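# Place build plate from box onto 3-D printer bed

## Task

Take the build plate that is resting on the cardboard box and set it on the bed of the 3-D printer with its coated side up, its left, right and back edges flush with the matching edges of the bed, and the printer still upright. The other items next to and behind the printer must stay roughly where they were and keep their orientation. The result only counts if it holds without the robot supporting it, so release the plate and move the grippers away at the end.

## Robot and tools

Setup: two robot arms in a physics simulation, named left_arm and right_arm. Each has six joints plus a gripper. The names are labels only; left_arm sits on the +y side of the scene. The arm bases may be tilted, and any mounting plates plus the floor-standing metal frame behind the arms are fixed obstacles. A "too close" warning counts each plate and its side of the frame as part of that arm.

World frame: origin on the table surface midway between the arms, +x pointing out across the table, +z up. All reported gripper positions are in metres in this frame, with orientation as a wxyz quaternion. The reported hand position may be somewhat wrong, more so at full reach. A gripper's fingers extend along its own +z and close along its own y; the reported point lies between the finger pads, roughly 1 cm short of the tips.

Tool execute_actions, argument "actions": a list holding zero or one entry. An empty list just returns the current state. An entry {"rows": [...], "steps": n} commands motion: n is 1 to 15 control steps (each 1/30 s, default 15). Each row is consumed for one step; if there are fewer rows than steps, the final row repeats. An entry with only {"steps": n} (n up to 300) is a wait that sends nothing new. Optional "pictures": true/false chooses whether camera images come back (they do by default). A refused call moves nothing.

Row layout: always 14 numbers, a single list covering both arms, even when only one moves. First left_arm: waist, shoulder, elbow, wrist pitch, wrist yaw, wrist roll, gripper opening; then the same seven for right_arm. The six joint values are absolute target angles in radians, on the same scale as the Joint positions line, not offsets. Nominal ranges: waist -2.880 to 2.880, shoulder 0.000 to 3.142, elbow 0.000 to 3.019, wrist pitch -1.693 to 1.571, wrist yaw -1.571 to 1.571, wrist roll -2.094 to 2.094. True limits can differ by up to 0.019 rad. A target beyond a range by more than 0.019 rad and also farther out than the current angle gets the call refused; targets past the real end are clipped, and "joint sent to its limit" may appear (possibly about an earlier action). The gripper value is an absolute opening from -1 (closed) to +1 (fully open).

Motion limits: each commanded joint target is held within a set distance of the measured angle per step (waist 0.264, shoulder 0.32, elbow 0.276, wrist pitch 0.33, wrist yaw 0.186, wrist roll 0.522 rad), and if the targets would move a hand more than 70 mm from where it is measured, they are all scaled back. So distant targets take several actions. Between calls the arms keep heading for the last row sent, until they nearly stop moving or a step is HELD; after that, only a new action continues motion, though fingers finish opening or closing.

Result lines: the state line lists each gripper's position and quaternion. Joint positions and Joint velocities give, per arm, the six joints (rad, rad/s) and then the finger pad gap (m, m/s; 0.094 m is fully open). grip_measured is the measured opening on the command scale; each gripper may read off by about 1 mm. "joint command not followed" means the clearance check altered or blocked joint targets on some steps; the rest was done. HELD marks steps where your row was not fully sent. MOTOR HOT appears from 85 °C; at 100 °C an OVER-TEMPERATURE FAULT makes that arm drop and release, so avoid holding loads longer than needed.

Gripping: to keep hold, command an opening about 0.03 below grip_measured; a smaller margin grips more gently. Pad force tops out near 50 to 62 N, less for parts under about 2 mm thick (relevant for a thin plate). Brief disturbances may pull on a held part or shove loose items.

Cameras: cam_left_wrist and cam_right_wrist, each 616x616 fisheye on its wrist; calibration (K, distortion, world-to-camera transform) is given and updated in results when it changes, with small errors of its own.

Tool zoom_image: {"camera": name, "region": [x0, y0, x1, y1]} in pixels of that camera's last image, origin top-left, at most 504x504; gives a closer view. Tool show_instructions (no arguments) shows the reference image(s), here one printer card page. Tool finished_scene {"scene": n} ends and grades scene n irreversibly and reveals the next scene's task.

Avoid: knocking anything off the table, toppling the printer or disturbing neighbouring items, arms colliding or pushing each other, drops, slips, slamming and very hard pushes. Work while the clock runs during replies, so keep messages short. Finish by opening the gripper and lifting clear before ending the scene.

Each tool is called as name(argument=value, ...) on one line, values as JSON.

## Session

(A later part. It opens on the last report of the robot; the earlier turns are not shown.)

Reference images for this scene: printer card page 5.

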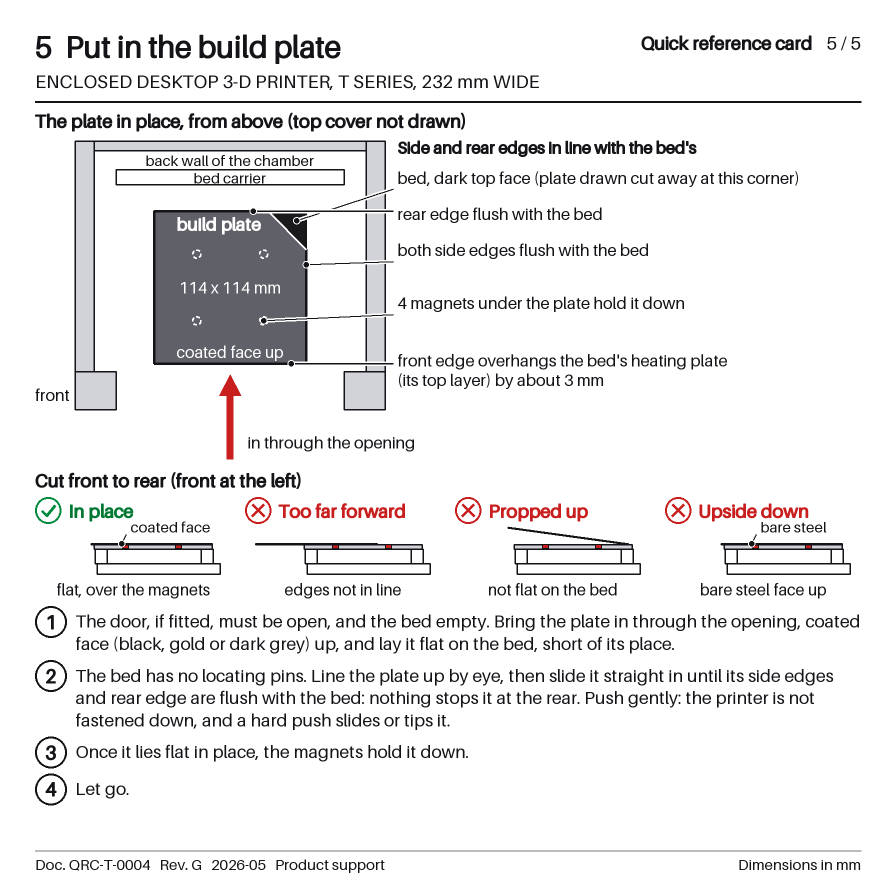

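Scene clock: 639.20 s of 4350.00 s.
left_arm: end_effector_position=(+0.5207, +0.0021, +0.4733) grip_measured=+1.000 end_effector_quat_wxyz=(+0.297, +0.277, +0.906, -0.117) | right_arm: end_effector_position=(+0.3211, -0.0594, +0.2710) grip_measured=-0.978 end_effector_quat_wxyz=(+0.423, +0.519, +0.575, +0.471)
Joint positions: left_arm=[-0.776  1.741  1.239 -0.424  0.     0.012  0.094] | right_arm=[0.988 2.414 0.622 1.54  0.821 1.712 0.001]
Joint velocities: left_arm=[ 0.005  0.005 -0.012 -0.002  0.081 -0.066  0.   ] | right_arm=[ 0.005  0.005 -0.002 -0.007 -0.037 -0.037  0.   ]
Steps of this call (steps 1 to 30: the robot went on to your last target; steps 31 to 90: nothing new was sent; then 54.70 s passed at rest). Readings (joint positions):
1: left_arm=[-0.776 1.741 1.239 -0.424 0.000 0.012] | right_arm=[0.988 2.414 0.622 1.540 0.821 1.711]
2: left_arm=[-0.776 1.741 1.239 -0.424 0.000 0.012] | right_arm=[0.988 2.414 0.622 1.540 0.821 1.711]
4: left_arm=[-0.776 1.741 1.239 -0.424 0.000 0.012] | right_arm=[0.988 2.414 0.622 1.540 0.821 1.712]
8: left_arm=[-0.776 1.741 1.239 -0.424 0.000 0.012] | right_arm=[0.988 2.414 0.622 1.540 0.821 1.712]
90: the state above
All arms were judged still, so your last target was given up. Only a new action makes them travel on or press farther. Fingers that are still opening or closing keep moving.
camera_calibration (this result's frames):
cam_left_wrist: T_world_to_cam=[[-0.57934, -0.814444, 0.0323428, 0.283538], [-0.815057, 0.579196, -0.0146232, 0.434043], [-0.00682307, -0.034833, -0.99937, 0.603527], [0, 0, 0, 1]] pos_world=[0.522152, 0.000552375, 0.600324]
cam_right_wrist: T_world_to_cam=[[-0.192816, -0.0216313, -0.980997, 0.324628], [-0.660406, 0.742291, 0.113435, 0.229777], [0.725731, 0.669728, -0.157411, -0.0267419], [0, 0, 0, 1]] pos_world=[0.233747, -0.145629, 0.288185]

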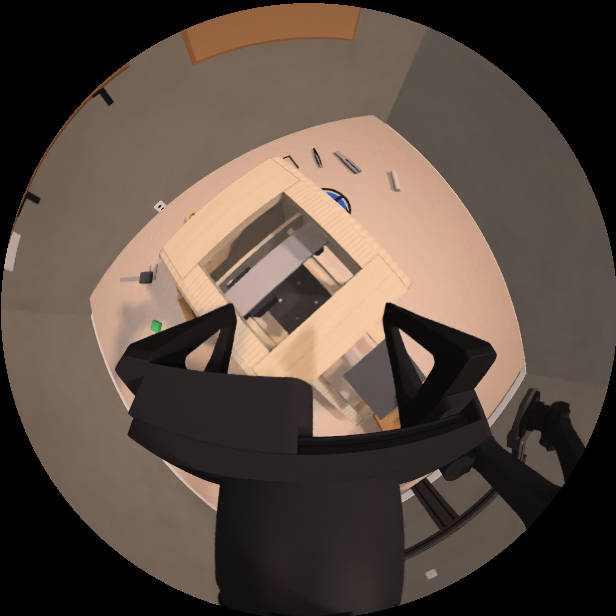

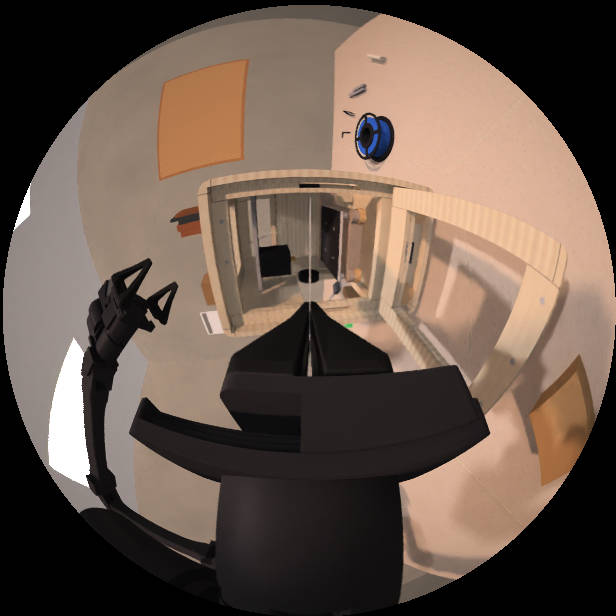

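execute_actions(actions=[{"rows":[[-0.775,1.746,1.28,-0.432,0,0,1,0.978,2.415,0.63,1.555,0.818,1.71,-1],[-0.775,1.746,1.28,-0.432,0,0,1,0.974,2.425,0.643,1.55,0.811,1.706,-1],[-0.775,1.746,1.28,-0.432,0,0,1,0.97,2.437,0.657,1.546,0.803,1.702,-1],[-0.775,1.746,1.28,-0.432,0,0,1,0.965,2.449,0.672,1.542,0.795,1.698,-1],[-0.775,1.746,1.28,-0.432,0,0,1,0.96,2.461,0.687,1.539,0.787,1.694,-1],[-0.775,1.746,1.28,-0.432,0,0,1,0.955,2.473,0.702,1.536,0.779,1.69,-1],[-0.775,1.746,1.28,-0.432,0,0,1,0.95,2.485,0.717,1.534,0.771,1.686,-1],[-0.775,1.746,1.28,-0.432,0,0,1,0.945,2.497,0.732,1.532,0.763,1.682,-1],[-0.775,1.746,1.28,-0.432,0,0,1,0.94,2.509,0.747,1.53,0.755,1.679,-1],[-0.775,1.746,1.28,-0.432,0,0,1,0.935,2.521,0.762,1.528,0.747,1.676,-1],[-0.775,1.746,1.28,-0.432,0,0,1,0.931,2.533,0.776,1.526,0.739,1.673,-1],[-0.775,1.746,1.28,-0.432,0,0,1,0.927,2.543,0.788,1.524,0.733,1.67,-1],[-0.775,1.746,1.28,-0.432,0,0,1,0.924,2.55,0.796,1.522,0.728,1.668,-1]],"steps":15}], pictures=false)

execute_actions(actions=[{"steps":12}])

Scene clock: 689.53 s of 4350.00 s.
left_arm: end_effector_position=(+0.5207, +0.0021, +0.4733) grip_measured=+1.000 end_effector_quat_wxyz=(+0.297, +0.277, +0.906, -0.117) | right_arm: end_effector_position=(+0.3583, -0.0323, +0.2277) grip_measured=-0.978 end_effector_quat_wxyz=(+0.412, +0.510, +0.580, +0.483)
Joint positions: left_arm=[-0.776  1.741  1.239 -0.424  0.     0.012  0.094] | right_arm=[0.933 2.538 0.789 1.523 0.731 1.689 0.001]
Joint velocities: left_arm=[-0.005  0.005  0.007  0.022  0.007 -0.022  0.   ] | right_arm=[-0.073  0.171  0.09  -0.076 -0.037 -0.037 -0.001]
Steps of this call (steps 1 to 90: nothing new was sent; then 46.83 s passed at rest; steps 91 to 105: all 15 steps of this action). Readings (joint positions):
91: left_arm=[-0.776 1.741 1.239 -0.424 0.000 0.012] | right_arm=[0.988 2.414 0.622 1.540 0.821 1.712]
92: left_arm=[-0.776 1.741 1.239 -0.424 0.000 0.012] | right_arm=[0.988 2.414 0.623 1.540 0.818 1.712]
94: left_arm=[-0.776 1.741 1.239 -0.424 0.000 0.012] | right_arm=[0.985 2.418 0.634 1.540 0.805 1.712]
98: left_arm=[-0.776 1.741 1.239 -0.424 0.000 0.012] | right_arm=[0.968 2.455 0.697 1.538 0.772 1.706]
105: the state above

Scene clock: 689.93 s of 4350.00 s.
left_arm: end_effector_position=(+0.5207, +0.0021, +0.4733) grip_measured=+1.000 end_effector_quat_wxyz=(+0.297, +0.277, +0.906, -0.117) | right_arm: end_effector_position=(+0.3582, -0.0342, +0.2240) grip_measured=-0.978 end_effector_quat_wxyz=(+0.414, +0.509, +0.584, +0.478)
Joint positions: left_arm=[-0.776  1.741  1.239 -0.424  0.     0.012  0.094] | right_arm=[0.93  2.545 0.791 1.521 0.73  1.682 0.001]
Joint velocities: left_arm=[-0.005 -0.015  0.007 -0.012  0.022  0.022  0.   ] | right_arm=[-0.015 -0.005  0.012  0.002  0.007 -0.022 -0.001]
Steps of this call (steps 1 to 12: the robot went on to your last target). Readings (joint positions):
1: left_arm=[-0.776 1.741 1.239 -0.424 0.000 0.012] | right_arm=[0.931 2.543 0.791 1.522 0.730 1.688]
2: left_arm=[-0.776 1.741 1.239 -0.424 0.000 0.012] | right_arm=[0.930 2.545 0.791 1.521 0.730 1.687]
4: left_arm=[-0.776 1.741 1.239 -0.424 0.000 0.012] | right_arm=[0.930 2.545 0.791 1.521 0.730 1.685]
8: left_arm=[-0.776 1.741 1.239 -0.424 0.000 0.012] | right_arm=[0.930 2.545 0.791 1.521 0.730 1.683]
12: the state above
camera_calibration (this result's frames):
cam_left_wrist: T_world_to_cam=[[-0.57934, -0.814444, 0.0323428, 0.283538], [-0.815057, 0.579196, -0.0146232, 0.434043], [-0.00682307, -0.034833, -0.99937, 0.603527], [0, 0, 0, 1]] pos_world=[0.522152, 0.000552375, 0.600324]
cam_right_wrist: T_world_to_cam=[[-0.192551, -0.0283052, -0.980879, 0.285902], [-0.686417, 0.718214, 0.114021, 0.249318], [0.701253, 0.695246, -0.157722, -0.0681465], [0, 0, 0, 1]] pos_world=[0.273974, -0.123592, 0.241259]

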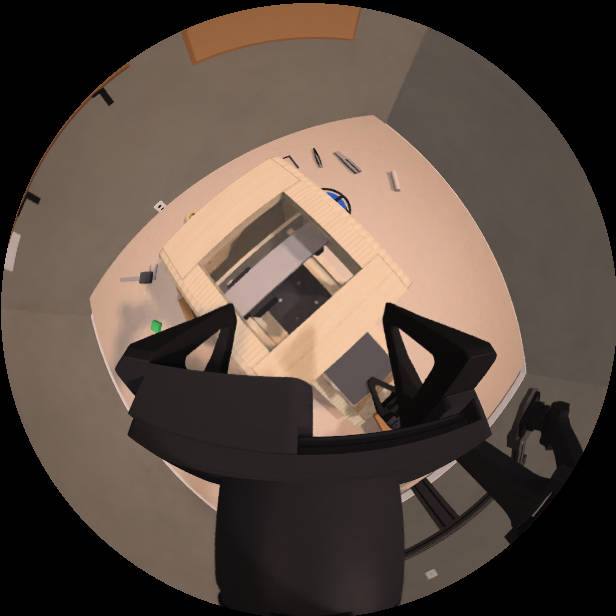

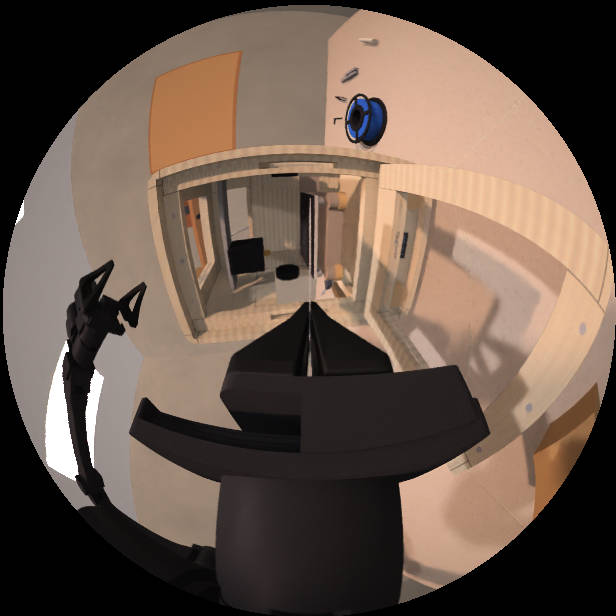

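execute_actions(actions=[{"rows":[[-0.775,1.746,1.28,-0.432,0,0,1,0.92,2.535,0.8,1.517,0.724,1.666,-1],[-0.775,1.746,1.28,-0.432,0,0,1,0.912,2.525,0.81,1.508,0.717,1.664,-1],[-0.775,1.746,1.28,-0.432,0,0,1,0.904,2.522,0.82,1.499,0.709,1.662,-1],[-0.775,1.746,1.28,-0.432,0,0,1,0.896,2.52,0.83,1.489,0.701,1.66,-1],[-0.775,1.746,1.28,-0.432,0,0,1,0.887,2.518,0.84,1.479,0.693,1.658,-1],[-0.775,1.746,1.28,-0.432,0,0,1,0.879,2.516,0.85,1.469,0.685,1.656,-1],[-0.775,1.746,1.28,-0.432,0,0,1,0.871,2.514,0.86,1.459,0.677,1.654,-1],[-0.775,1.746,1.28,-0.432,0,0,1,0.863,2.512,0.87,1.449,0.669,1.652,-1],[-0.775,1.746,1.28,-0.432,0,0,1,0.855,2.511,0.88,1.439,0.661,1.65,-1],[-0.775,1.746,1.28,-0.432,0,0,1,0.847,2.51,0.891,1.429,0.653,1.648,-1],[-0.775,1.746,1.28,-0.432,0,0,1,0.839,2.509,0.901,1.419,0.645,1.646,-1],[-0.775,1.746,1.28,-0.432,0,0,1,0.831,2.508,0.911,1.409,0.637,1.644,-1],[-0.775,1.746,1.28,-0.432,0,0,1,0.823,2.507,0.922,1.399,0.63,1.642,-1],[-0.775,1.746,1.28,-0.432,0,0,1,0.815,2.506,0.932,1.389,0.622,1.64,-1],[-0.775,1.746,1.28,-0.432,0,0,1,0.807,2.505,0.942,1.379,0.615,1.638,-1]],"steps":15}], pictures=false)

execute_actions(actions=[{"steps":10}])

Scene clock: 709.63 s of 4350.00 s.
left_arm: end_effector_position=(+0.5207, +0.0021, +0.4733) grip_measured=+1.000 end_effector_quat_wxyz=(+0.297, +0.277, +0.906, -0.117) | right_arm: end_effector_position=(+0.4182, -0.0270, +0.2138) grip_measured=-0.978 end_effector_quat_wxyz=(+0.409, +0.510, +0.590, +0.474)
Joint positions: left_arm=[-0.776  1.741  1.239 -0.424  0.     0.012  0.094] | right_arm=[0.828 2.545 0.912 1.4   0.624 1.66  0.001]
Joint velocities: left_arm=[ 0.005 -0.015 -0.002 -0.007 -0.037 -0.051  0.   ] | right_arm=[-0.239  0.005  0.286 -0.295 -0.227 -0.095 -0.001]
Steps of this call (steps 1 to 15: the robot went on to your last target; steps 16 to 90: nothing new was sent; then 16.20 s passed at rest; steps 91 to 105: all 15 steps of this action). Readings (joint positions):
91: left_arm=[-0.776 1.741 1.239 -0.424 0.000 0.012] | right_arm=[0.930 2.545 0.791 1.521 0.729 1.682]
92: left_arm=[-0.776 1.741 1.239 -0.424 0.000 0.012] | right_arm=[0.930 2.545 0.792 1.519 0.725 1.681]
94: left_arm=[-0.776 1.741 1.239 -0.424 0.000 0.012] | right_arm=[0.925 2.545 0.799 1.506 0.710 1.679]
98: left_arm=[-0.776 1.741 1.239 -0.424 0.000 0.012] | right_arm=[0.894 2.545 0.838 1.469 0.678 1.673]
105: the state above

Scene clock: 709.97 s of 4350.00 s.
left_arm: end_effector_position=(+0.5207, +0.0021, +0.4733) grip_measured=+1.000 end_effector_quat_wxyz=(+0.297, +0.277, +0.906, -0.117) | right_arm: end_effector_position=(+0.4306, -0.0300, +0.2143) grip_measured=-0.978 end_effector_quat_wxyz=(+0.414, +0.512, +0.587, +0.471)
Joint positions: left_arm=[-0.776  1.741  1.239 -0.424  0.     0.012  0.094] | right_arm=[0.808 2.543 0.932 1.38  0.618 1.653 0.001]
Joint velocities: left_arm=[-0.015 -0.015 -0.002  0.017  0.007  0.051  0.   ] | right_arm=[ 0.005 -0.005  0.002  0.007 -0.022 -0.066 -0.   ]
Steps of this call (steps 1 to 10: the robot went on to your last target). Readings (joint positions):
1: left_arm=[-0.776 1.741 1.239 -0.424 0.000 0.012] | right_arm=[0.821 2.545 0.920 1.392 0.620 1.658]
2: left_arm=[-0.776 1.741 1.239 -0.424 0.000 0.012] | right_arm=[0.815 2.545 0.927 1.387 0.619 1.657]
4: left_arm=[-0.776 1.741 1.239 -0.424 0.000 0.012] | right_arm=[0.809 2.544 0.932 1.382 0.618 1.655]
8: left_arm=[-0.776 1.741 1.239 -0.424 0.000 0.012] | right_arm=[0.808 2.543 0.932 1.381 0.618 1.653]
10: the state above
camera_calibration (this result's frames):
cam_left_wrist: T_world_to_cam=[[-0.57934, -0.814444, 0.0323428, 0.283538], [-0.815057, 0.579196, -0.0146232, 0.434043], [-0.00682307, -0.034833, -0.99937, 0.603527], [0, 0, 0, 1]] pos_world=[0.522152, 0.000552375, 0.600324]
cam_right_wrist: T_world_to_cam=[[-0.205844, -0.035731, -0.977932, 0.295338], [-0.679988, 0.72388, 0.116681, 0.293895], [0.703736, 0.689, -0.173303, -0.1213], [0, 0, 0, 1]] pos_world=[0.346002, -0.118616, 0.233507]

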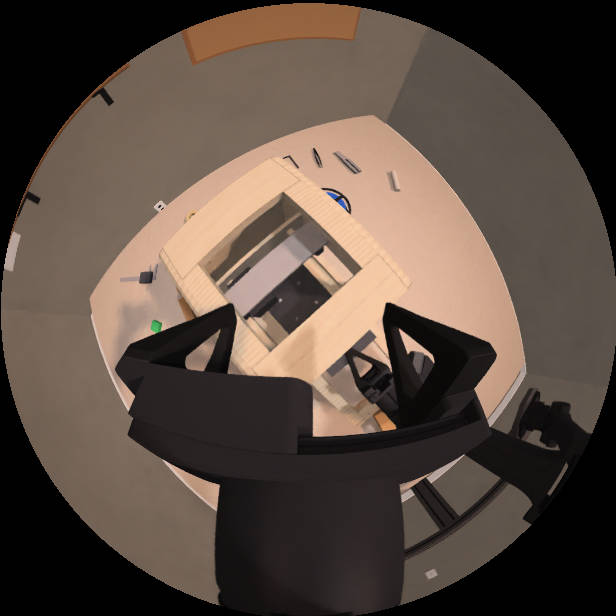

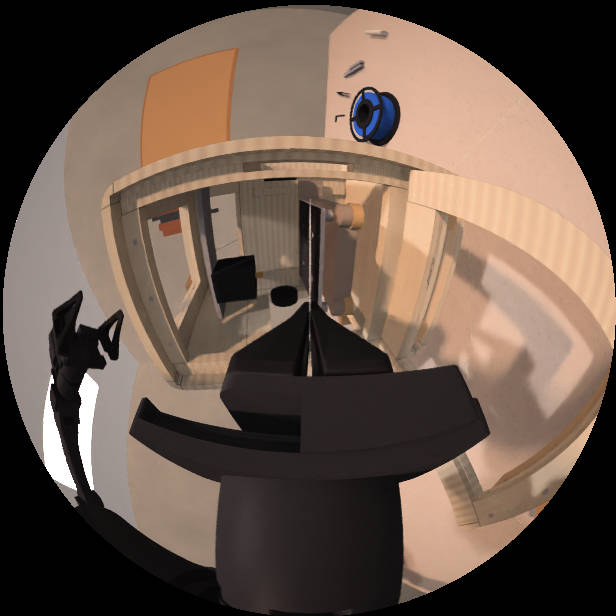

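execute_actions(actions=[{"rows":[[-0.775,1.746,1.28,-0.432,0,0,1,0.805,2.503,0.952,1.377,0.612,1.636,-1],[-0.775,1.746,1.28,-0.432,0,0,1,0.801,2.502,0.964,1.37,0.606,1.634,-1],[-0.775,1.746,1.28,-0.432,0,0,1,0.795,2.501,0.977,1.361,0.6,1.632,-1],[-0.775,1.746,1.28,-0.432,0,0,1,0.789,2.5,0.99,1.351,0.594,1.63,-1],[-0.775,1.746,1.28,-0.432,0,0,1,0.782,2.5,1.003,1.34,0.587,1.628,-1],[-0.775,1.746,1.28,-0.432,0,0,1,0.776,2.5,1.016,1.329,0.581,1.626,-1],[-0.775,1.746,1.28,-0.432,0,0,1,0.769,2.5,1.029,1.318,0.574,1.624,-1],[-0.775,1.746,1.28,-0.432,0,0,1,0.763,2.5,1.042,1.307,0.568,1.622,-1],[-0.775,1.746,1.28,-0.432,0,0,1,0.757,2.5,1.055,1.296,0.562,1.62,-1],[-0.775,1.746,1.28,-0.432,0,0,1,0.751,2.5,1.068,1.285,0.556,1.619,-1],[-0.775,1.746,1.28,-0.432,0,0,1,0.745,2.5,1.081,1.274,0.55,1.617,-1],[-0.775,1.746,1.28,-0.432,0,0,1,0.739,2.5,1.094,1.263,0.544,1.616,-1],[-0.775,1.746,1.28,-0.432,0,0,1,0.733,2.5,1.106,1.252,0.538,1.614,-1],[-0.775,1.746,1.28,-0.432,0,0,1,0.727,2.5,1.117,1.241,0.532,1.613,-1],[-0.775,1.746,1.28,-0.432,0,0,1,0.723,2.5,1.125,1.232,0.528,1.612,-1]],"steps":15}], pictures=false)

execute_actions(actions=[{"steps":12}])

zoom_image(camera="cam_left_wrist", region=[230,230,350,350])

Scene clock: 729.40 s of 4350.00 s.
left_arm: end_effector_position=(+0.5207, +0.0021, +0.4733) grip_measured=+1.000 end_effector_quat_wxyz=(+0.297, +0.277, +0.906, -0.117) | right_arm: end_effector_position=(+0.4963, -0.0103, +0.2207) grip_measured=-0.978 end_effector_quat_wxyz=(+0.411, +0.506, +0.586, +0.482)
Joint positions: left_arm=[-0.776  1.741  1.239 -0.424  0.     0.012  0.094] | right_arm=[0.741 2.541 1.088 1.253 0.535 1.632 0.001]
Joint velocities: left_arm=[-0.005  0.005 -0.007 -0.007  0.037 -0.007  0.   ] | right_arm=[-0.2   -0.015  0.305 -0.31  -0.139 -0.051 -0.001]
Steps of this call (steps 1 to 30: the robot went on to your last target; steps 31 to 90: nothing new was sent; then 15.93 s passed at rest; steps 91 to 105: all 15 steps of this action). Readings (joint positions):
91: left_arm=[-0.776 1.741 1.239 -0.424 0.000 0.012] | right_arm=[0.808 2.543 0.932 1.380 0.617 1.652]
92: left_arm=[-0.776 1.741 1.239 -0.424 0.000 0.012] | right_arm=[0.808 2.543 0.933 1.378 0.613 1.651]
94: left_arm=[-0.776 1.741 1.239 -0.424 0.000 0.012] | right_arm=[0.807 2.543 0.943 1.366 0.602 1.649]
98: left_arm=[-0.776 1.741 1.239 -0.424 0.000 0.012] | right_arm=[0.793 2.543 0.993 1.327 0.575 1.643]
105: the state above

Scene clock: 729.80 s of 4350.00 s.
left_arm: end_effector_position=(+0.5207, +0.0021, +0.4733) grip_measured=+1.000 end_effector_quat_wxyz=(+0.297, +0.277, +0.906, -0.117) | right_arm: end_effector_position=(+0.5083, -0.0145, +0.2228) grip_measured=-0.978 end_effector_quat_wxyz=(+0.415, +0.509, +0.583, +0.478)
Joint positions: left_arm=[-0.776  1.741  1.239 -0.424  0.     0.012  0.094] | right_arm=[0.724 2.537 1.106 1.233 0.531 1.626 0.001]
Joint velocities: left_arm=[-0.005 -0.015 -0.012  0.002  0.051 -0.007  0.   ] | right_arm=[-0.015 -0.005 -0.007 -0.007 -0.022 -0.051 -0.   ]
Steps of this call (steps 1 to 12: the robot went on to your last target). Readings (joint positions):
1: left_arm=[-0.776 1.741 1.239 -0.424 0.000 0.012] | right_arm=[0.735 2.540 1.096 1.245 0.532 1.630]
2: left_arm=[-0.776 1.741 1.239 -0.424 0.000 0.012] | right_arm=[0.730 2.540 1.102 1.240 0.531 1.629]
4: left_arm=[-0.776 1.741 1.239 -0.424 0.000 0.012] | right_arm=[0.724 2.538 1.106 1.236 0.531 1.628]
8: left_arm=[-0.776 1.741 1.239 -0.424 0.000 0.012] | right_arm=[0.724 2.537 1.106 1.234 0.531 1.627]
12: the state above
camera_calibration (this result's frames):
cam_left_wrist: T_world_to_cam=[[-0.57934, -0.814444, 0.0323428, 0.283538], [-0.815057, 0.579196, -0.0146232, 0.434043], [-0.00682307, -0.034833, -0.99937, 0.603527], [0, 0, 0, 1]] pos_world=[0.522152, 0.000552375, 0.600324]
cam_right_wrist: T_world_to_cam=[[-0.190007, -0.0275709, -0.981396, 0.313027], [-0.685028, 0.719793, 0.112406, 0.338013], [0.703302, 0.693641, -0.155652, -0.188882], [0, 0, 0, 1]] pos_world=[0.423867, -0.103652, 0.239808]

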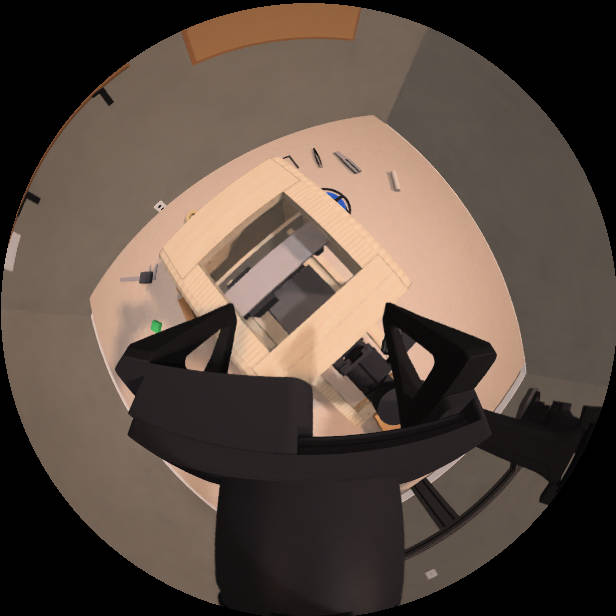

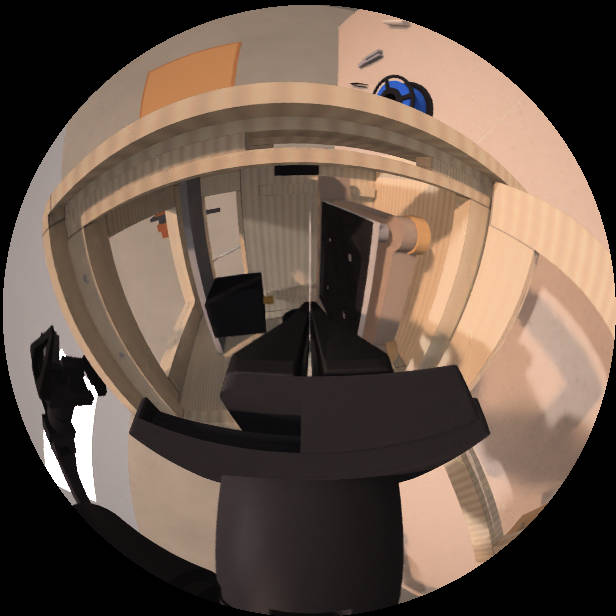

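Region (230, 230, 350, 350) of cam_left_wrist's 616x616 image, scaled by 4.200, with more detail than that image has.

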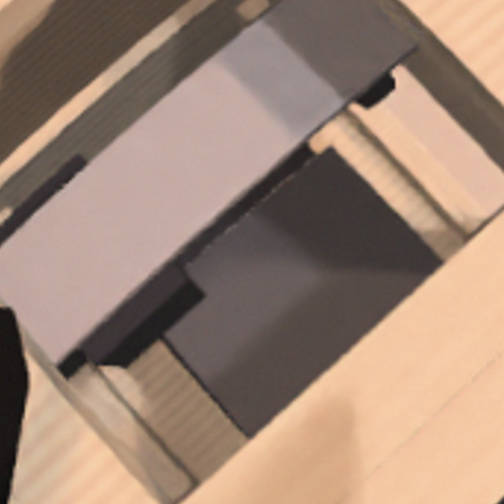

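execute_actions(actions=[{"rows":[[-0.775,1.746,1.28,-0.432,0,0,1,0.723,2.52,1.127,1.245,0.525,1.612,-1],[-0.775,1.746,1.28,-0.432,0,0,1,0.723,2.535,1.129,1.252,0.522,1.612,-1],[-0.775,1.746,1.28,-0.432,0,0,1,0.723,2.542,1.131,1.255,0.519,1.612,-1],[-0.775,1.746,1.28,-0.432,0,0,1,0.723,2.547,1.134,1.257,0.516,1.611,-1],[-0.775,1.746,1.28,-0.432,0,0,1,0.723,2.552,1.137,1.259,0.513,1.611,-1],[-0.775,1.746,1.28,-0.432,0,0,1,0.723,2.557,1.14,1.261,0.51,1.61,-1],[-0.775,1.746,1.28,-0.432,0,0,1,0.723,2.562,1.142,1.263,0.507,1.61,-1],[-0.775,1.746,1.28,-0.432,0,0,1,0.723,2.567,1.144,1.265,0.505,1.609,-1],[-0.775,1.746,1.28,-0.432,0,0,1,0.723,2.571,1.146,1.267,0.504,1.609,-1],[-0.775,1.746,1.28,-0.432,0,0,1,0.723,2.574,1.147,1.268,0.504,1.609,-1]],"steps":15}], pictures=false)

execute_actions(actions=[{"steps":8}])

zoom_image(camera="cam_left_wrist", region=[250,250,350,350])

zoom_image(camera="cam_right_wrist", region=[250,170,430,370])

Scene clock: 776.10 s of 4350.00 s.
left_arm: end_effector_position=(+0.5207, +0.0021, +0.4733) grip_measured=+1.000 end_effector_quat_wxyz=(+0.297, +0.277, +0.906, -0.117) | right_arm: end_effector_position=(+0.5077, -0.0098, +0.2143) grip_measured=-0.978 end_effector_quat_wxyz=(+0.409, +0.502, +0.588, +0.484)
Joint positions: left_arm=[-0.776  1.741  1.239 -0.424  0.     0.012  0.094] | right_arm=[0.724 2.561 1.121 1.244 0.507 1.623 0.001]
Joint velocities: left_arm=[-0.005 -0.015  0.002  0.012 -0.022 -0.037  0.   ] | right_arm=[-0.005  0.063  0.002  0.007  0.022  0.022  0.001]
Steps of this call (steps 1 to 30: the robot went on to your last target; steps 31 to 90: nothing new was sent; then 42.80 s passed at rest; steps 91 to 105: all 15 steps of this action). Readings (joint positions):
91: left_arm=[-0.776 1.741 1.239 -0.424 0.000 0.012] | right_arm=[0.724 2.537 1.106 1.233 0.530 1.626]
92: left_arm=[-0.776 1.741 1.239 -0.424 0.000 0.012] | right_arm=[0.724 2.537 1.106 1.233 0.527 1.626]
94: left_arm=[-0.776 1.741 1.239 -0.424 0.000 0.012] | right_arm=[0.724 2.537 1.106 1.233 0.521 1.625]
98: left_arm=[-0.776 1.741 1.239 -0.424 0.000 0.012] | right_arm=[0.724 2.541 1.110 1.239 0.510 1.624]
105: the state above

Scene clock: 776.37 s of 4350.00 s.
left_arm: end_effector_position=(+0.5207, +0.0021, +0.4733) grip_measured=+1.000 end_effector_quat_wxyz=(+0.297, +0.277, +0.906, -0.117) | right_arm: end_effector_position=(+0.5073, -0.0101, +0.2131) grip_measured=-0.978 end_effector_quat_wxyz=(+0.409, +0.502, +0.589, +0.483)
Joint positions: left_arm=[-0.776  1.741  1.239 -0.424  0.     0.012  0.094] | right_arm=[0.724 2.563 1.121 1.244 0.507 1.623 0.001]
Joint velocities: left_arm=[-0.015 -0.015  0.017  0.002 -0.051  0.022  0.   ] | right_arm=[-0.024 -0.015 -0.002 -0.002  0.007  0.037  0.   ]
Steps of this call (steps 1 to 8: the robot went on to your last target). Readings (joint positions):
1: left_arm=[-0.776 1.741 1.239 -0.424 0.000 0.012] | right_arm=[0.724 2.562 1.121 1.244 0.507 1.623]
2: left_arm=[-0.776 1.741 1.239 -0.424 0.000 0.012] | right_arm=[0.724 2.563 1.121 1.244 0.507 1.623]
4: left_arm=[-0.776 1.741 1.239 -0.424 0.000 0.012] | right_arm=[0.724 2.563 1.121 1.244 0.507 1.623]
8: the state above
camera_calibration (this result's frames):
cam_left_wrist: T_world_to_cam=[[-0.57934, -0.814444, 0.0323428, 0.283538], [-0.815057, 0.579196, -0.0146232, 0.434043], [-0.00682307, -0.034833, -0.99937, 0.603527], [0, 0, 0, 1]] pos_world=[0.522152, 0.000552375, 0.600324]
cam_right_wrist: T_world_to_cam=[[-0.190381, -0.0307707, -0.981228, 0.303598], [-0.702109, 0.702855, 0.114184, 0.343305], [0.686148, 0.710667, -0.155414, -0.18391], [0, 0, 0, 1]] pos_world=[0.425026, -0.101253, 0.230116]

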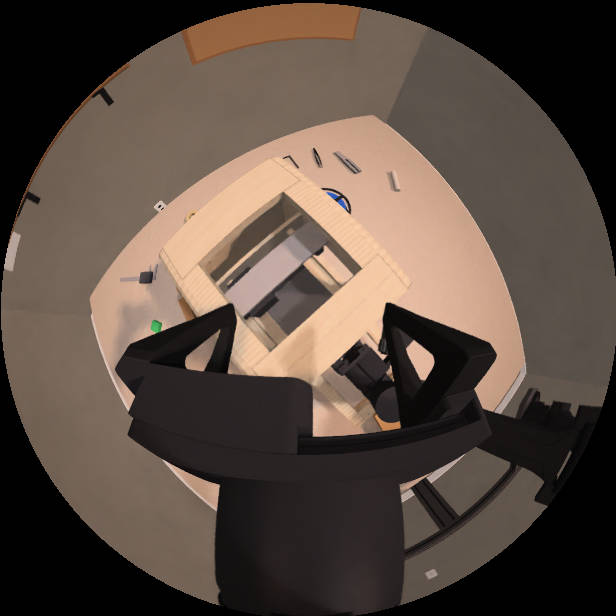

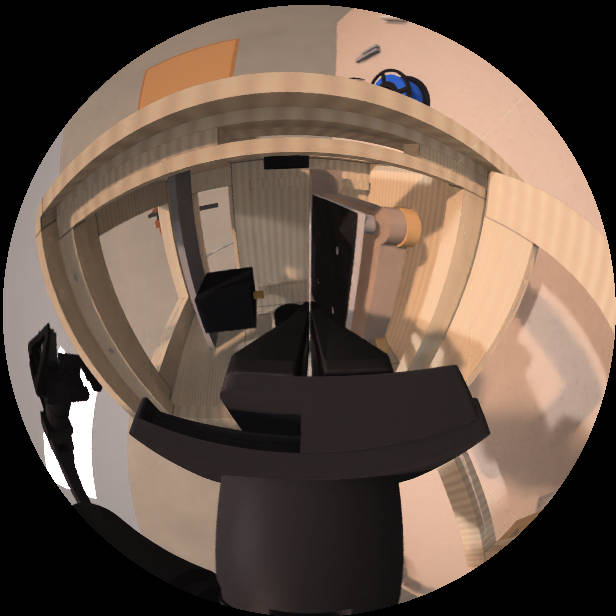

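Region (250, 250, 350, 350) of cam_left_wrist's 616x616 image, scaled by 5.040, with more detail than that image has.

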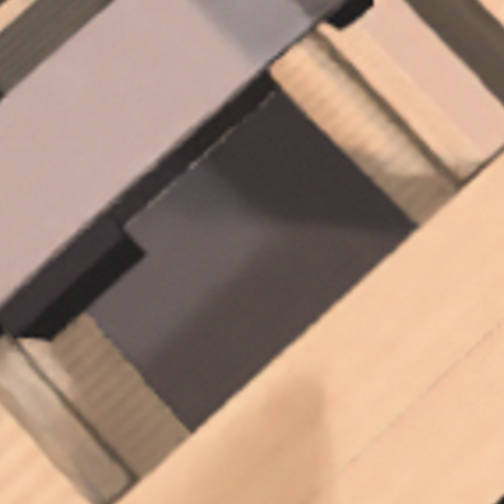

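Region (250, 170, 430, 370) of cam_right_wrist's 616x616 image, scaled by 2.520, with more detail than that image has; it fills the left 454 columns of this view, and the rest is white.

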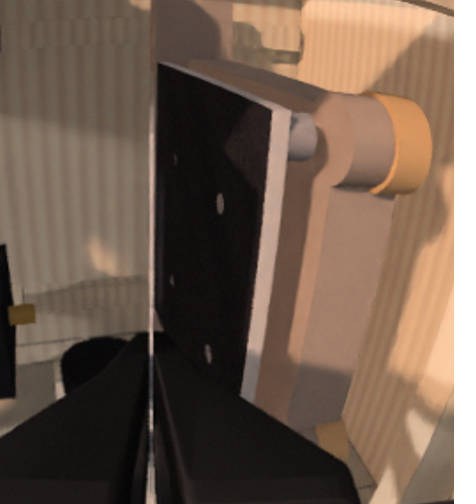

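execute_actions(actions=[{"rows":[[-0.775,1.746,1.28,-0.432,0,0,1,0.726,2.576,1.148,1.278,0.508,1.605,-1],[-0.775,1.746,1.28,-0.432,0,0,1,0.728,2.582,1.15,1.29,0.51,1.601,-1],[-0.775,1.746,1.28,-0.432,0,0,1,0.73,2.589,1.153,1.303,0.511,1.597,-1],[-0.775,1.746,1.28,-0.432,0,0,1,0.731,2.597,1.155,1.316,0.512,1.593,-1],[-0.775,1.746,1.28,-0.432,0,0,1,0.732,2.605,1.158,1.329,0.513,1.589,-1],[-0.775,1.746,1.28,-0.432,0,0,1,0.733,2.613,1.16,1.342,0.513,1.585,-1],[-0.775,1.746,1.28,-0.432,0,0,1,0.734,2.621,1.163,1.355,0.514,1.581,-1],[-0.775,1.746,1.28,-0.432,0,0,1,0.734,2.629,1.165,1.368,0.515,1.577,-1],[-0.775,1.746,1.28,-0.432,0,0,1,0.735,2.637,1.168,1.381,0.515,1.573,-1],[-0.775,1.746,1.28,-0.432,0,0,1,0.735,2.645,1.17,1.394,0.516,1.569,-1],[-0.775,1.746,1.28,-0.432,0,0,1,0.736,2.653,1.173,1.407,0.516,1.565,-1],[-0.775,1.746,1.28,-0.432,0,0,1,0.736,2.66,1.176,1.42,0.517,1.561,-1],[-0.775,1.746,1.28,-0.432,0,0,1,0.737,2.666,1.179,1.432,0.517,1.558,-1],[-0.775,1.746,1.28,-0.432,0,0,1,0.737,2.671,1.181,1.442,0.518,1.556,-1],[-0.775,1.746,1.28,-0.432,0,0,1,0.737,2.675,1.183,1.448,0.518,1.554,-1]],"steps":15}], pictures=false)

execute_actions(actions=[{"steps":15}])

zoom_image(camera="cam_left_wrist", region=[250,250,350,350])

zoom_image(camera="cam_right_wrist", region=[260,170,420,350])

Scene clock: 842.20 s of 4350.00 s.
left_arm: end_effector_position=(+0.5207, +0.0021, +0.4733) grip_measured=+1.000 end_effector_quat_wxyz=(+0.297, +0.277, +0.906, -0.117) | right_arm: end_effector_position=(+0.5013, -0.0150, +0.2006) grip_measured=-0.978 end_effector_quat_wxyz=(+0.430, +0.487, +0.564, +0.510)
Joint positions: left_arm=[-0.776  1.741  1.239 -0.424  0.     0.012  0.094] | right_arm=[0.724 2.654 1.153 1.406 0.514 1.58  0.001]
Joint velocities: left_arm=[-0.015  0.015 -0.012 -0.012 -0.037  0.007  0.   ] | right_arm=[-0.005  0.21   0.037  0.252  0.037 -0.11  -0.   ]
Steps of this call (steps 1 to 15: the robot went on to your last target; steps 16 to 90: nothing new was sent; then 62.33 s passed at rest; steps 91 to 105: all 15 steps of this action). Readings (joint positions):
91: left_arm=[-0.776 1.741 1.239 -0.424 0.000 0.012] | right_arm=[0.724 2.563 1.121 1.246 0.507 1.622]
92: left_arm=[-0.776 1.741 1.239 -0.424 0.000 0.012] | right_arm=[0.724 2.564 1.121 1.251 0.507 1.621]
94: left_arm=[-0.776 1.741 1.239 -0.424 0.000 0.012] | right_arm=[0.724 2.568 1.123 1.271 0.508 1.617]
98: left_arm=[-0.776 1.741 1.239 -0.424 0.000 0.012] | right_arm=[0.724 2.592 1.137 1.322 0.511 1.604]
105: the state above

Scene clock: 842.70 s of 4350.00 s.
left_arm: end_effector_position=(+0.5207, +0.0021, +0.4733) grip_measured=+1.000 end_effector_quat_wxyz=(+0.297, +0.277, +0.906, -0.117) | right_arm: end_effector_position=(+0.5004, -0.0152, +0.1987) grip_measured=-0.978 end_effector_quat_wxyz=(+0.435, +0.483, +0.562, +0.512)
Joint positions: left_arm=[-0.776  1.741  1.239 -0.424  0.     0.012  0.094] | right_arm=[0.725 2.668 1.159 1.428 0.515 1.568 0.001]
Joint velocities: left_arm=[ 0.005  0.015 -0.002  0.002  0.007 -0.051  0.   ] | right_arm=[-0.024 -0.005  0.002 -0.012  0.007 -0.037 -0.001]
Steps of this call (steps 1 to 15: the robot went on to your last target). Readings (joint positions):
1: left_arm=[-0.776 1.741 1.239 -0.424 0.000 0.012] | right_arm=[0.724 2.661 1.154 1.413 0.514 1.578]
2: left_arm=[-0.776 1.741 1.239 -0.424 0.000 0.012] | right_arm=[0.724 2.666 1.154 1.420 0.514 1.576]
4: left_arm=[-0.776 1.741 1.239 -0.424 0.000 0.012] | right_arm=[0.724 2.668 1.156 1.427 0.515 1.573]
8: left_arm=[-0.776 1.741 1.239 -0.424 0.000 0.012] | right_arm=[0.725 2.668 1.159 1.428 0.515 1.570]
15: the state above
camera_calibration (this result's frames):
cam_left_wrist: T_world_to_cam=[[-0.57934, -0.814444, 0.0323428, 0.283538], [-0.815057, 0.579196, -0.0146232, 0.434043], [-0.00682307, -0.034833, -0.99937, 0.603527], [0, 0, 0, 1]] pos_world=[0.522152, 0.000552375, 0.600324]
cam_right_wrist: T_world_to_cam=[[-0.0911134, -0.0123533, -0.995764, 0.241506], [-0.706747, 0.705253, 0.0559188, 0.357631], [0.701574, 0.708848, -0.0729887, -0.201934], [0, 0, 0, 1]] pos_world=[0.416431, -0.106097, 0.205746]

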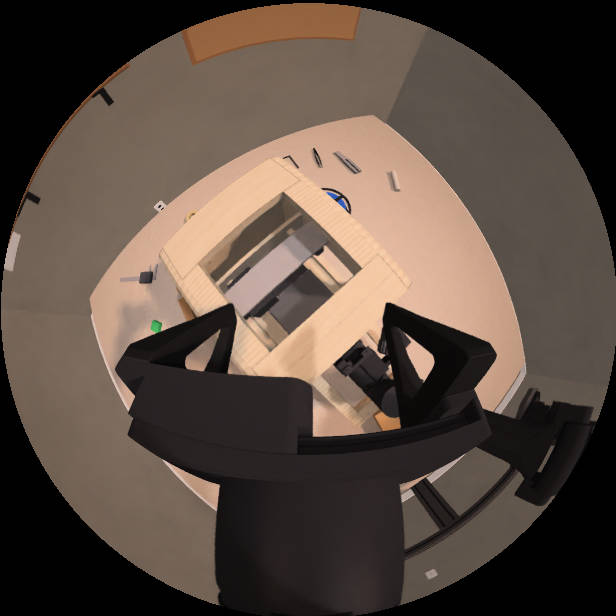

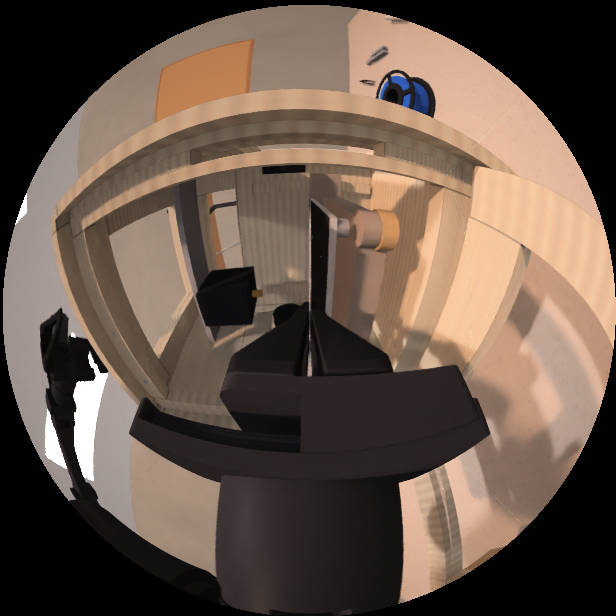

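Region (250, 250, 350, 350) of cam_left_wrist's 616x616 image, scaled by 5.040, with more detail than that image has.

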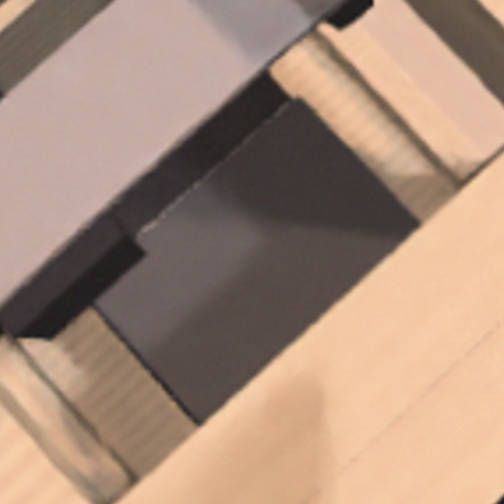

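Region (260, 170, 420, 350) of cam_right_wrist's 616x616 image, scaled by 2.800, with more detail than that image has.

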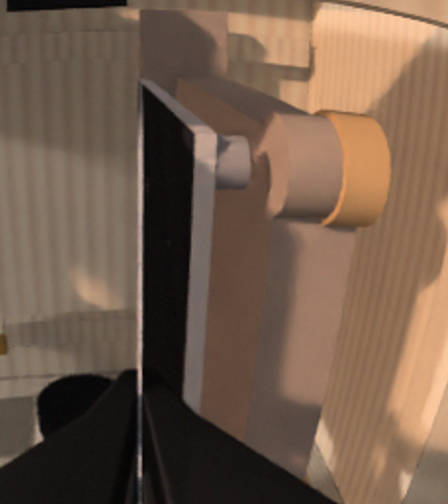

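execute_actions(actions=[{"rows":[[-0.775,1.746,1.28,-0.432,0,0,1,0.74,2.675,1.183,1.448,0.52,1.554,-1],[-0.775,1.746,1.28,-0.432,0,0,1,0.742,2.675,1.183,1.448,0.522,1.554,-1],[-0.775,1.746,1.28,-0.432,0,0,1,0.744,2.675,1.183,1.448,0.524,1.554,-1]],"steps":15}])

zoom_image(camera="cam_left_wrist", region=[250,250,350,350])

Scene clock: 850.70 s of 4350.00 s.
left_arm: end_effector_position=(+0.5207, +0.0021, +0.4733) grip_measured=+1.000 end_effector_quat_wxyz=(+0.297, +0.277, +0.906, -0.117) | right_arm: end_effector_position=(+0.4977, -0.0113, +0.1990) grip_measured=-0.978 end_effector_quat_wxyz=(+0.434, +0.482, +0.563, +0.513)
Joint positions: left_arm=[-0.776  1.741  1.239 -0.424  0.     0.012  0.094] | right_arm=[0.733 2.668 1.159 1.428 0.521 1.568 0.001]
Joint velocities: left_arm=[-0.005 -0.015 -0.007  0.012 -0.007  0.066  0.   ] | right_arm=[ 0.005 -0.015 -0.012 -0.017 -0.037 -0.051 -0.001]
Steps of this call (steps 1 to 15: the robot went on to your last target; steps 16 to 90: nothing new was sent; then 4.50 s passed at rest; steps 91 to 105: all 15 steps of this action). Readings (joint positions):
91: left_arm=[-0.776 1.741 1.239 -0.424 0.000 0.012] | right_arm=[0.725 2.668 1.159 1.428 0.516 1.568]
92: left_arm=[-0.776 1.741 1.239 -0.424 0.000 0.012] | right_arm=[0.725 2.668 1.159 1.428 0.517 1.568]
94: left_arm=[-0.776 1.741 1.239 -0.424 0.000 0.012] | right_arm=[0.727 2.668 1.159 1.428 0.520 1.568]
98: left_arm=[-0.776 1.741 1.239 -0.424 0.000 0.012] | right_arm=[0.732 2.668 1.159 1.428 0.520 1.568]
105: the state above
camera_calibration (this result's frames):
cam_left_wrist: T_world_to_cam=[[-0.57934, -0.814444, 0.0323428, 0.283538], [-0.815057, 0.579196, -0.0146232, 0.434043], [-0.00682307, -0.034833, -0.99937, 0.603527], [0, 0, 0, 1]] pos_world=[0.522152, 0.000552375, 0.600324]
cam_right_wrist: T_world_to_cam=[[-0.0905949, -0.0132616, -0.9958, 0.241344], [-0.708959, 0.703091, 0.0551355, 0.354195], [0.699407, 0.710976, -0.0730984, -0.201598], [0, 0, 0, 1]] pos_world=[0.413973, -0.102499, 0.206065]

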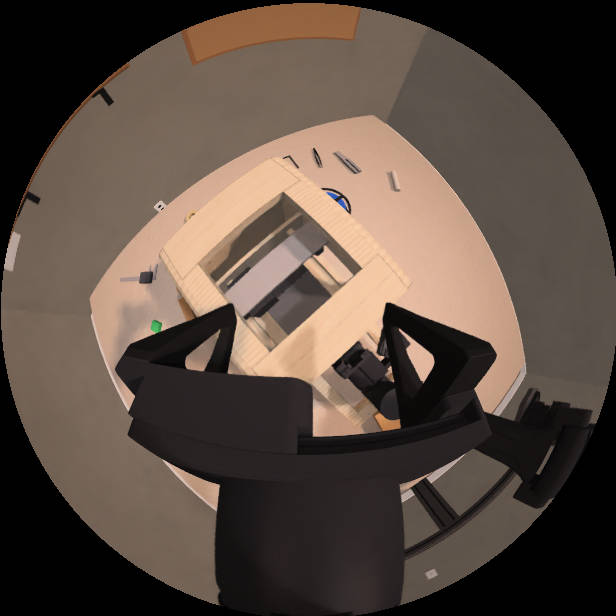

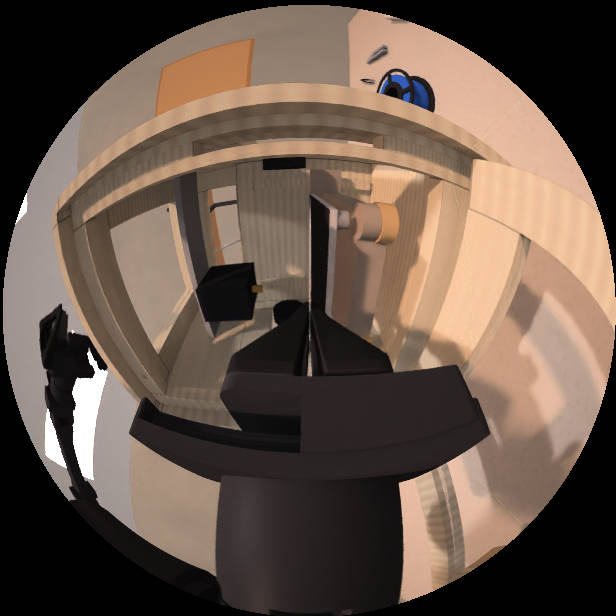

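Region (250, 250, 350, 350) of cam_left_wrist's 616x616 image, scaled by 5.040, with more detail than that image has.

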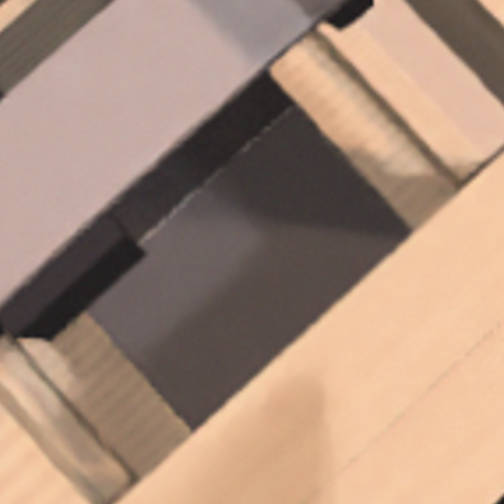

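execute_actions(actions=[{"rows":[[-0.775,1.746,1.28,-0.432,0,0,1,0.74,2.677,1.184,1.448,0.526,1.554,-1],[-0.775,1.746,1.28,-0.432,0,0,1,0.74,2.679,1.185,1.448,0.528,1.554,-1],[-0.775,1.746,1.28,-0.432,0,0,1,0.74,2.681,1.186,1.449,0.53,1.554,-1],[-0.775,1.746,1.28,-0.432,0,0,1,0.74,2.683,1.187,1.45,0.53,1.554,-1]],"steps":15}])

zoom_image(camera="cam_left_wrist", region=[250,250,350,350])

zoom_image(camera="cam_right_wrist", region=[260,170,420,350])

Scene clock: 861.27 s of 4350.00 s.
left_arm: end_effector_position=(+0.5207, +0.0021, +0.4733) grip_measured=+1.000 end_effector_quat_wxyz=(+0.297, +0.277, +0.906, -0.117) | right_arm: end_effector_position=(+0.4978, -0.0122, +0.1990) grip_measured=-0.978 end_effector_quat_wxyz=(+0.436, +0.483, +0.561, +0.511)
Joint positions: left_arm=[-0.776  1.741  1.239 -0.424  0.     0.012  0.094] | right_arm=[0.733 2.668 1.159 1.428 0.526 1.568 0.001]
Joint velocities: left_arm=[ 0.005 -0.005 -0.007  0.012  0.022  0.037  0.   ] | right_arm=[-0.005 -0.005  0.017 -0.002  0.007 -0.037 -0.   ]
Steps of this call (steps 1 to 15: the robot went on to your last target; steps 16 to 90: nothing new was sent; then 7.07 s passed at rest; steps 91 to 105: all 15 steps of this action). Readings (joint positions):
91: left_arm=[-0.776 1.741 1.239 -0.424 0.000 0.012] | right_arm=[0.733 2.668 1.159 1.428 0.521 1.568]
92: left_arm=[-0.776 1.741 1.239 -0.424 0.000 0.012] | right_arm=[0.733 2.668 1.159 1.428 0.523 1.568]
94: left_arm=[-0.776 1.741 1.239 -0.424 0.000 0.012] | right_arm=[0.733 2.668 1.159 1.428 0.526 1.568]
98: left_arm=[-0.776 1.741 1.239 -0.424 0.000 0.012] | right_arm=[0.733 2.668 1.159 1.428 0.526 1.568]
105: the state above
camera_calibration (this result's frames):
cam_left_wrist: T_world_to_cam=[[-0.57934, -0.814444, 0.0323428, 0.283538], [-0.815057, 0.579196, -0.0146232, 0.434043], [-0.00682307, -0.034833, -0.99937, 0.603527], [0, 0, 0, 1]] pos_world=[0.522152, 0.000552375, 0.600324]
cam_right_wrist: T_world_to_cam=[[-0.0906265, -0.0132972, -0.995796, 0.241352], [-0.705214, 0.706878, 0.0547416, 0.353194], [0.703179, 0.70721, -0.0734392, -0.20291], [0, 0, 0, 1]] pos_world=[0.413632, -0.102956, 0.206101]

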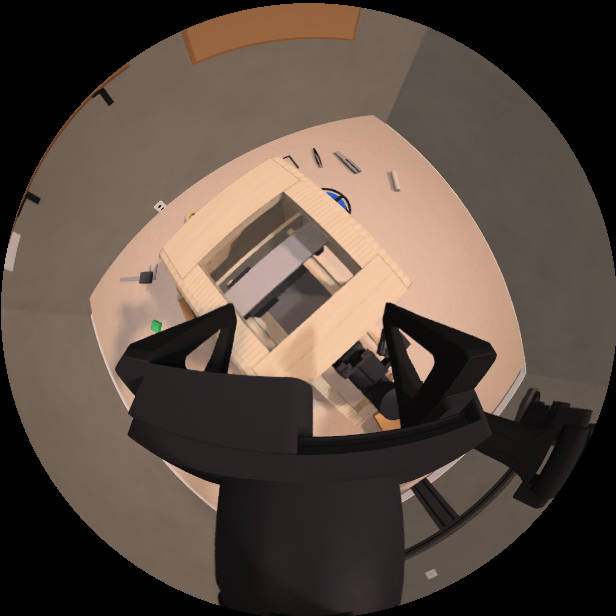

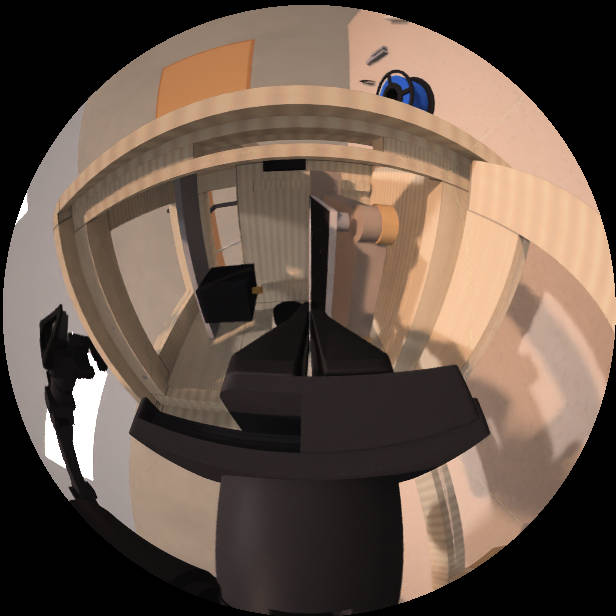

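Region (250, 250, 350, 350) of cam_left_wrist's 616x616 image, scaled by 5.040, with more detail than that image has.

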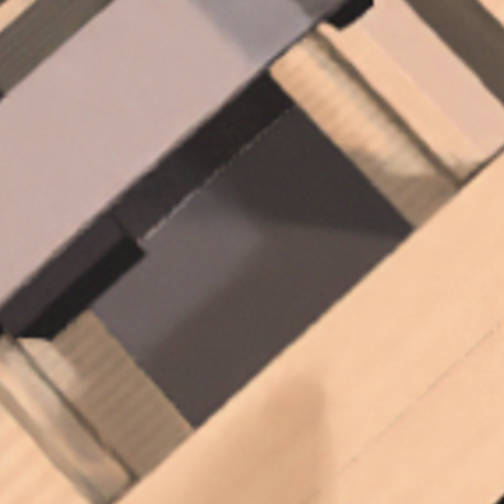

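Region (260, 170, 420, 350) of cam_right_wrist's 616x616 image, scaled by 2.800, with more detail than that image has.

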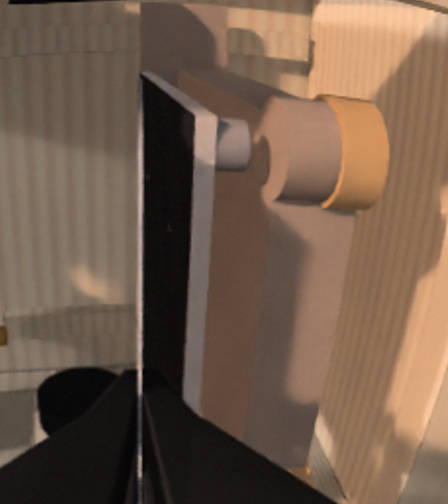

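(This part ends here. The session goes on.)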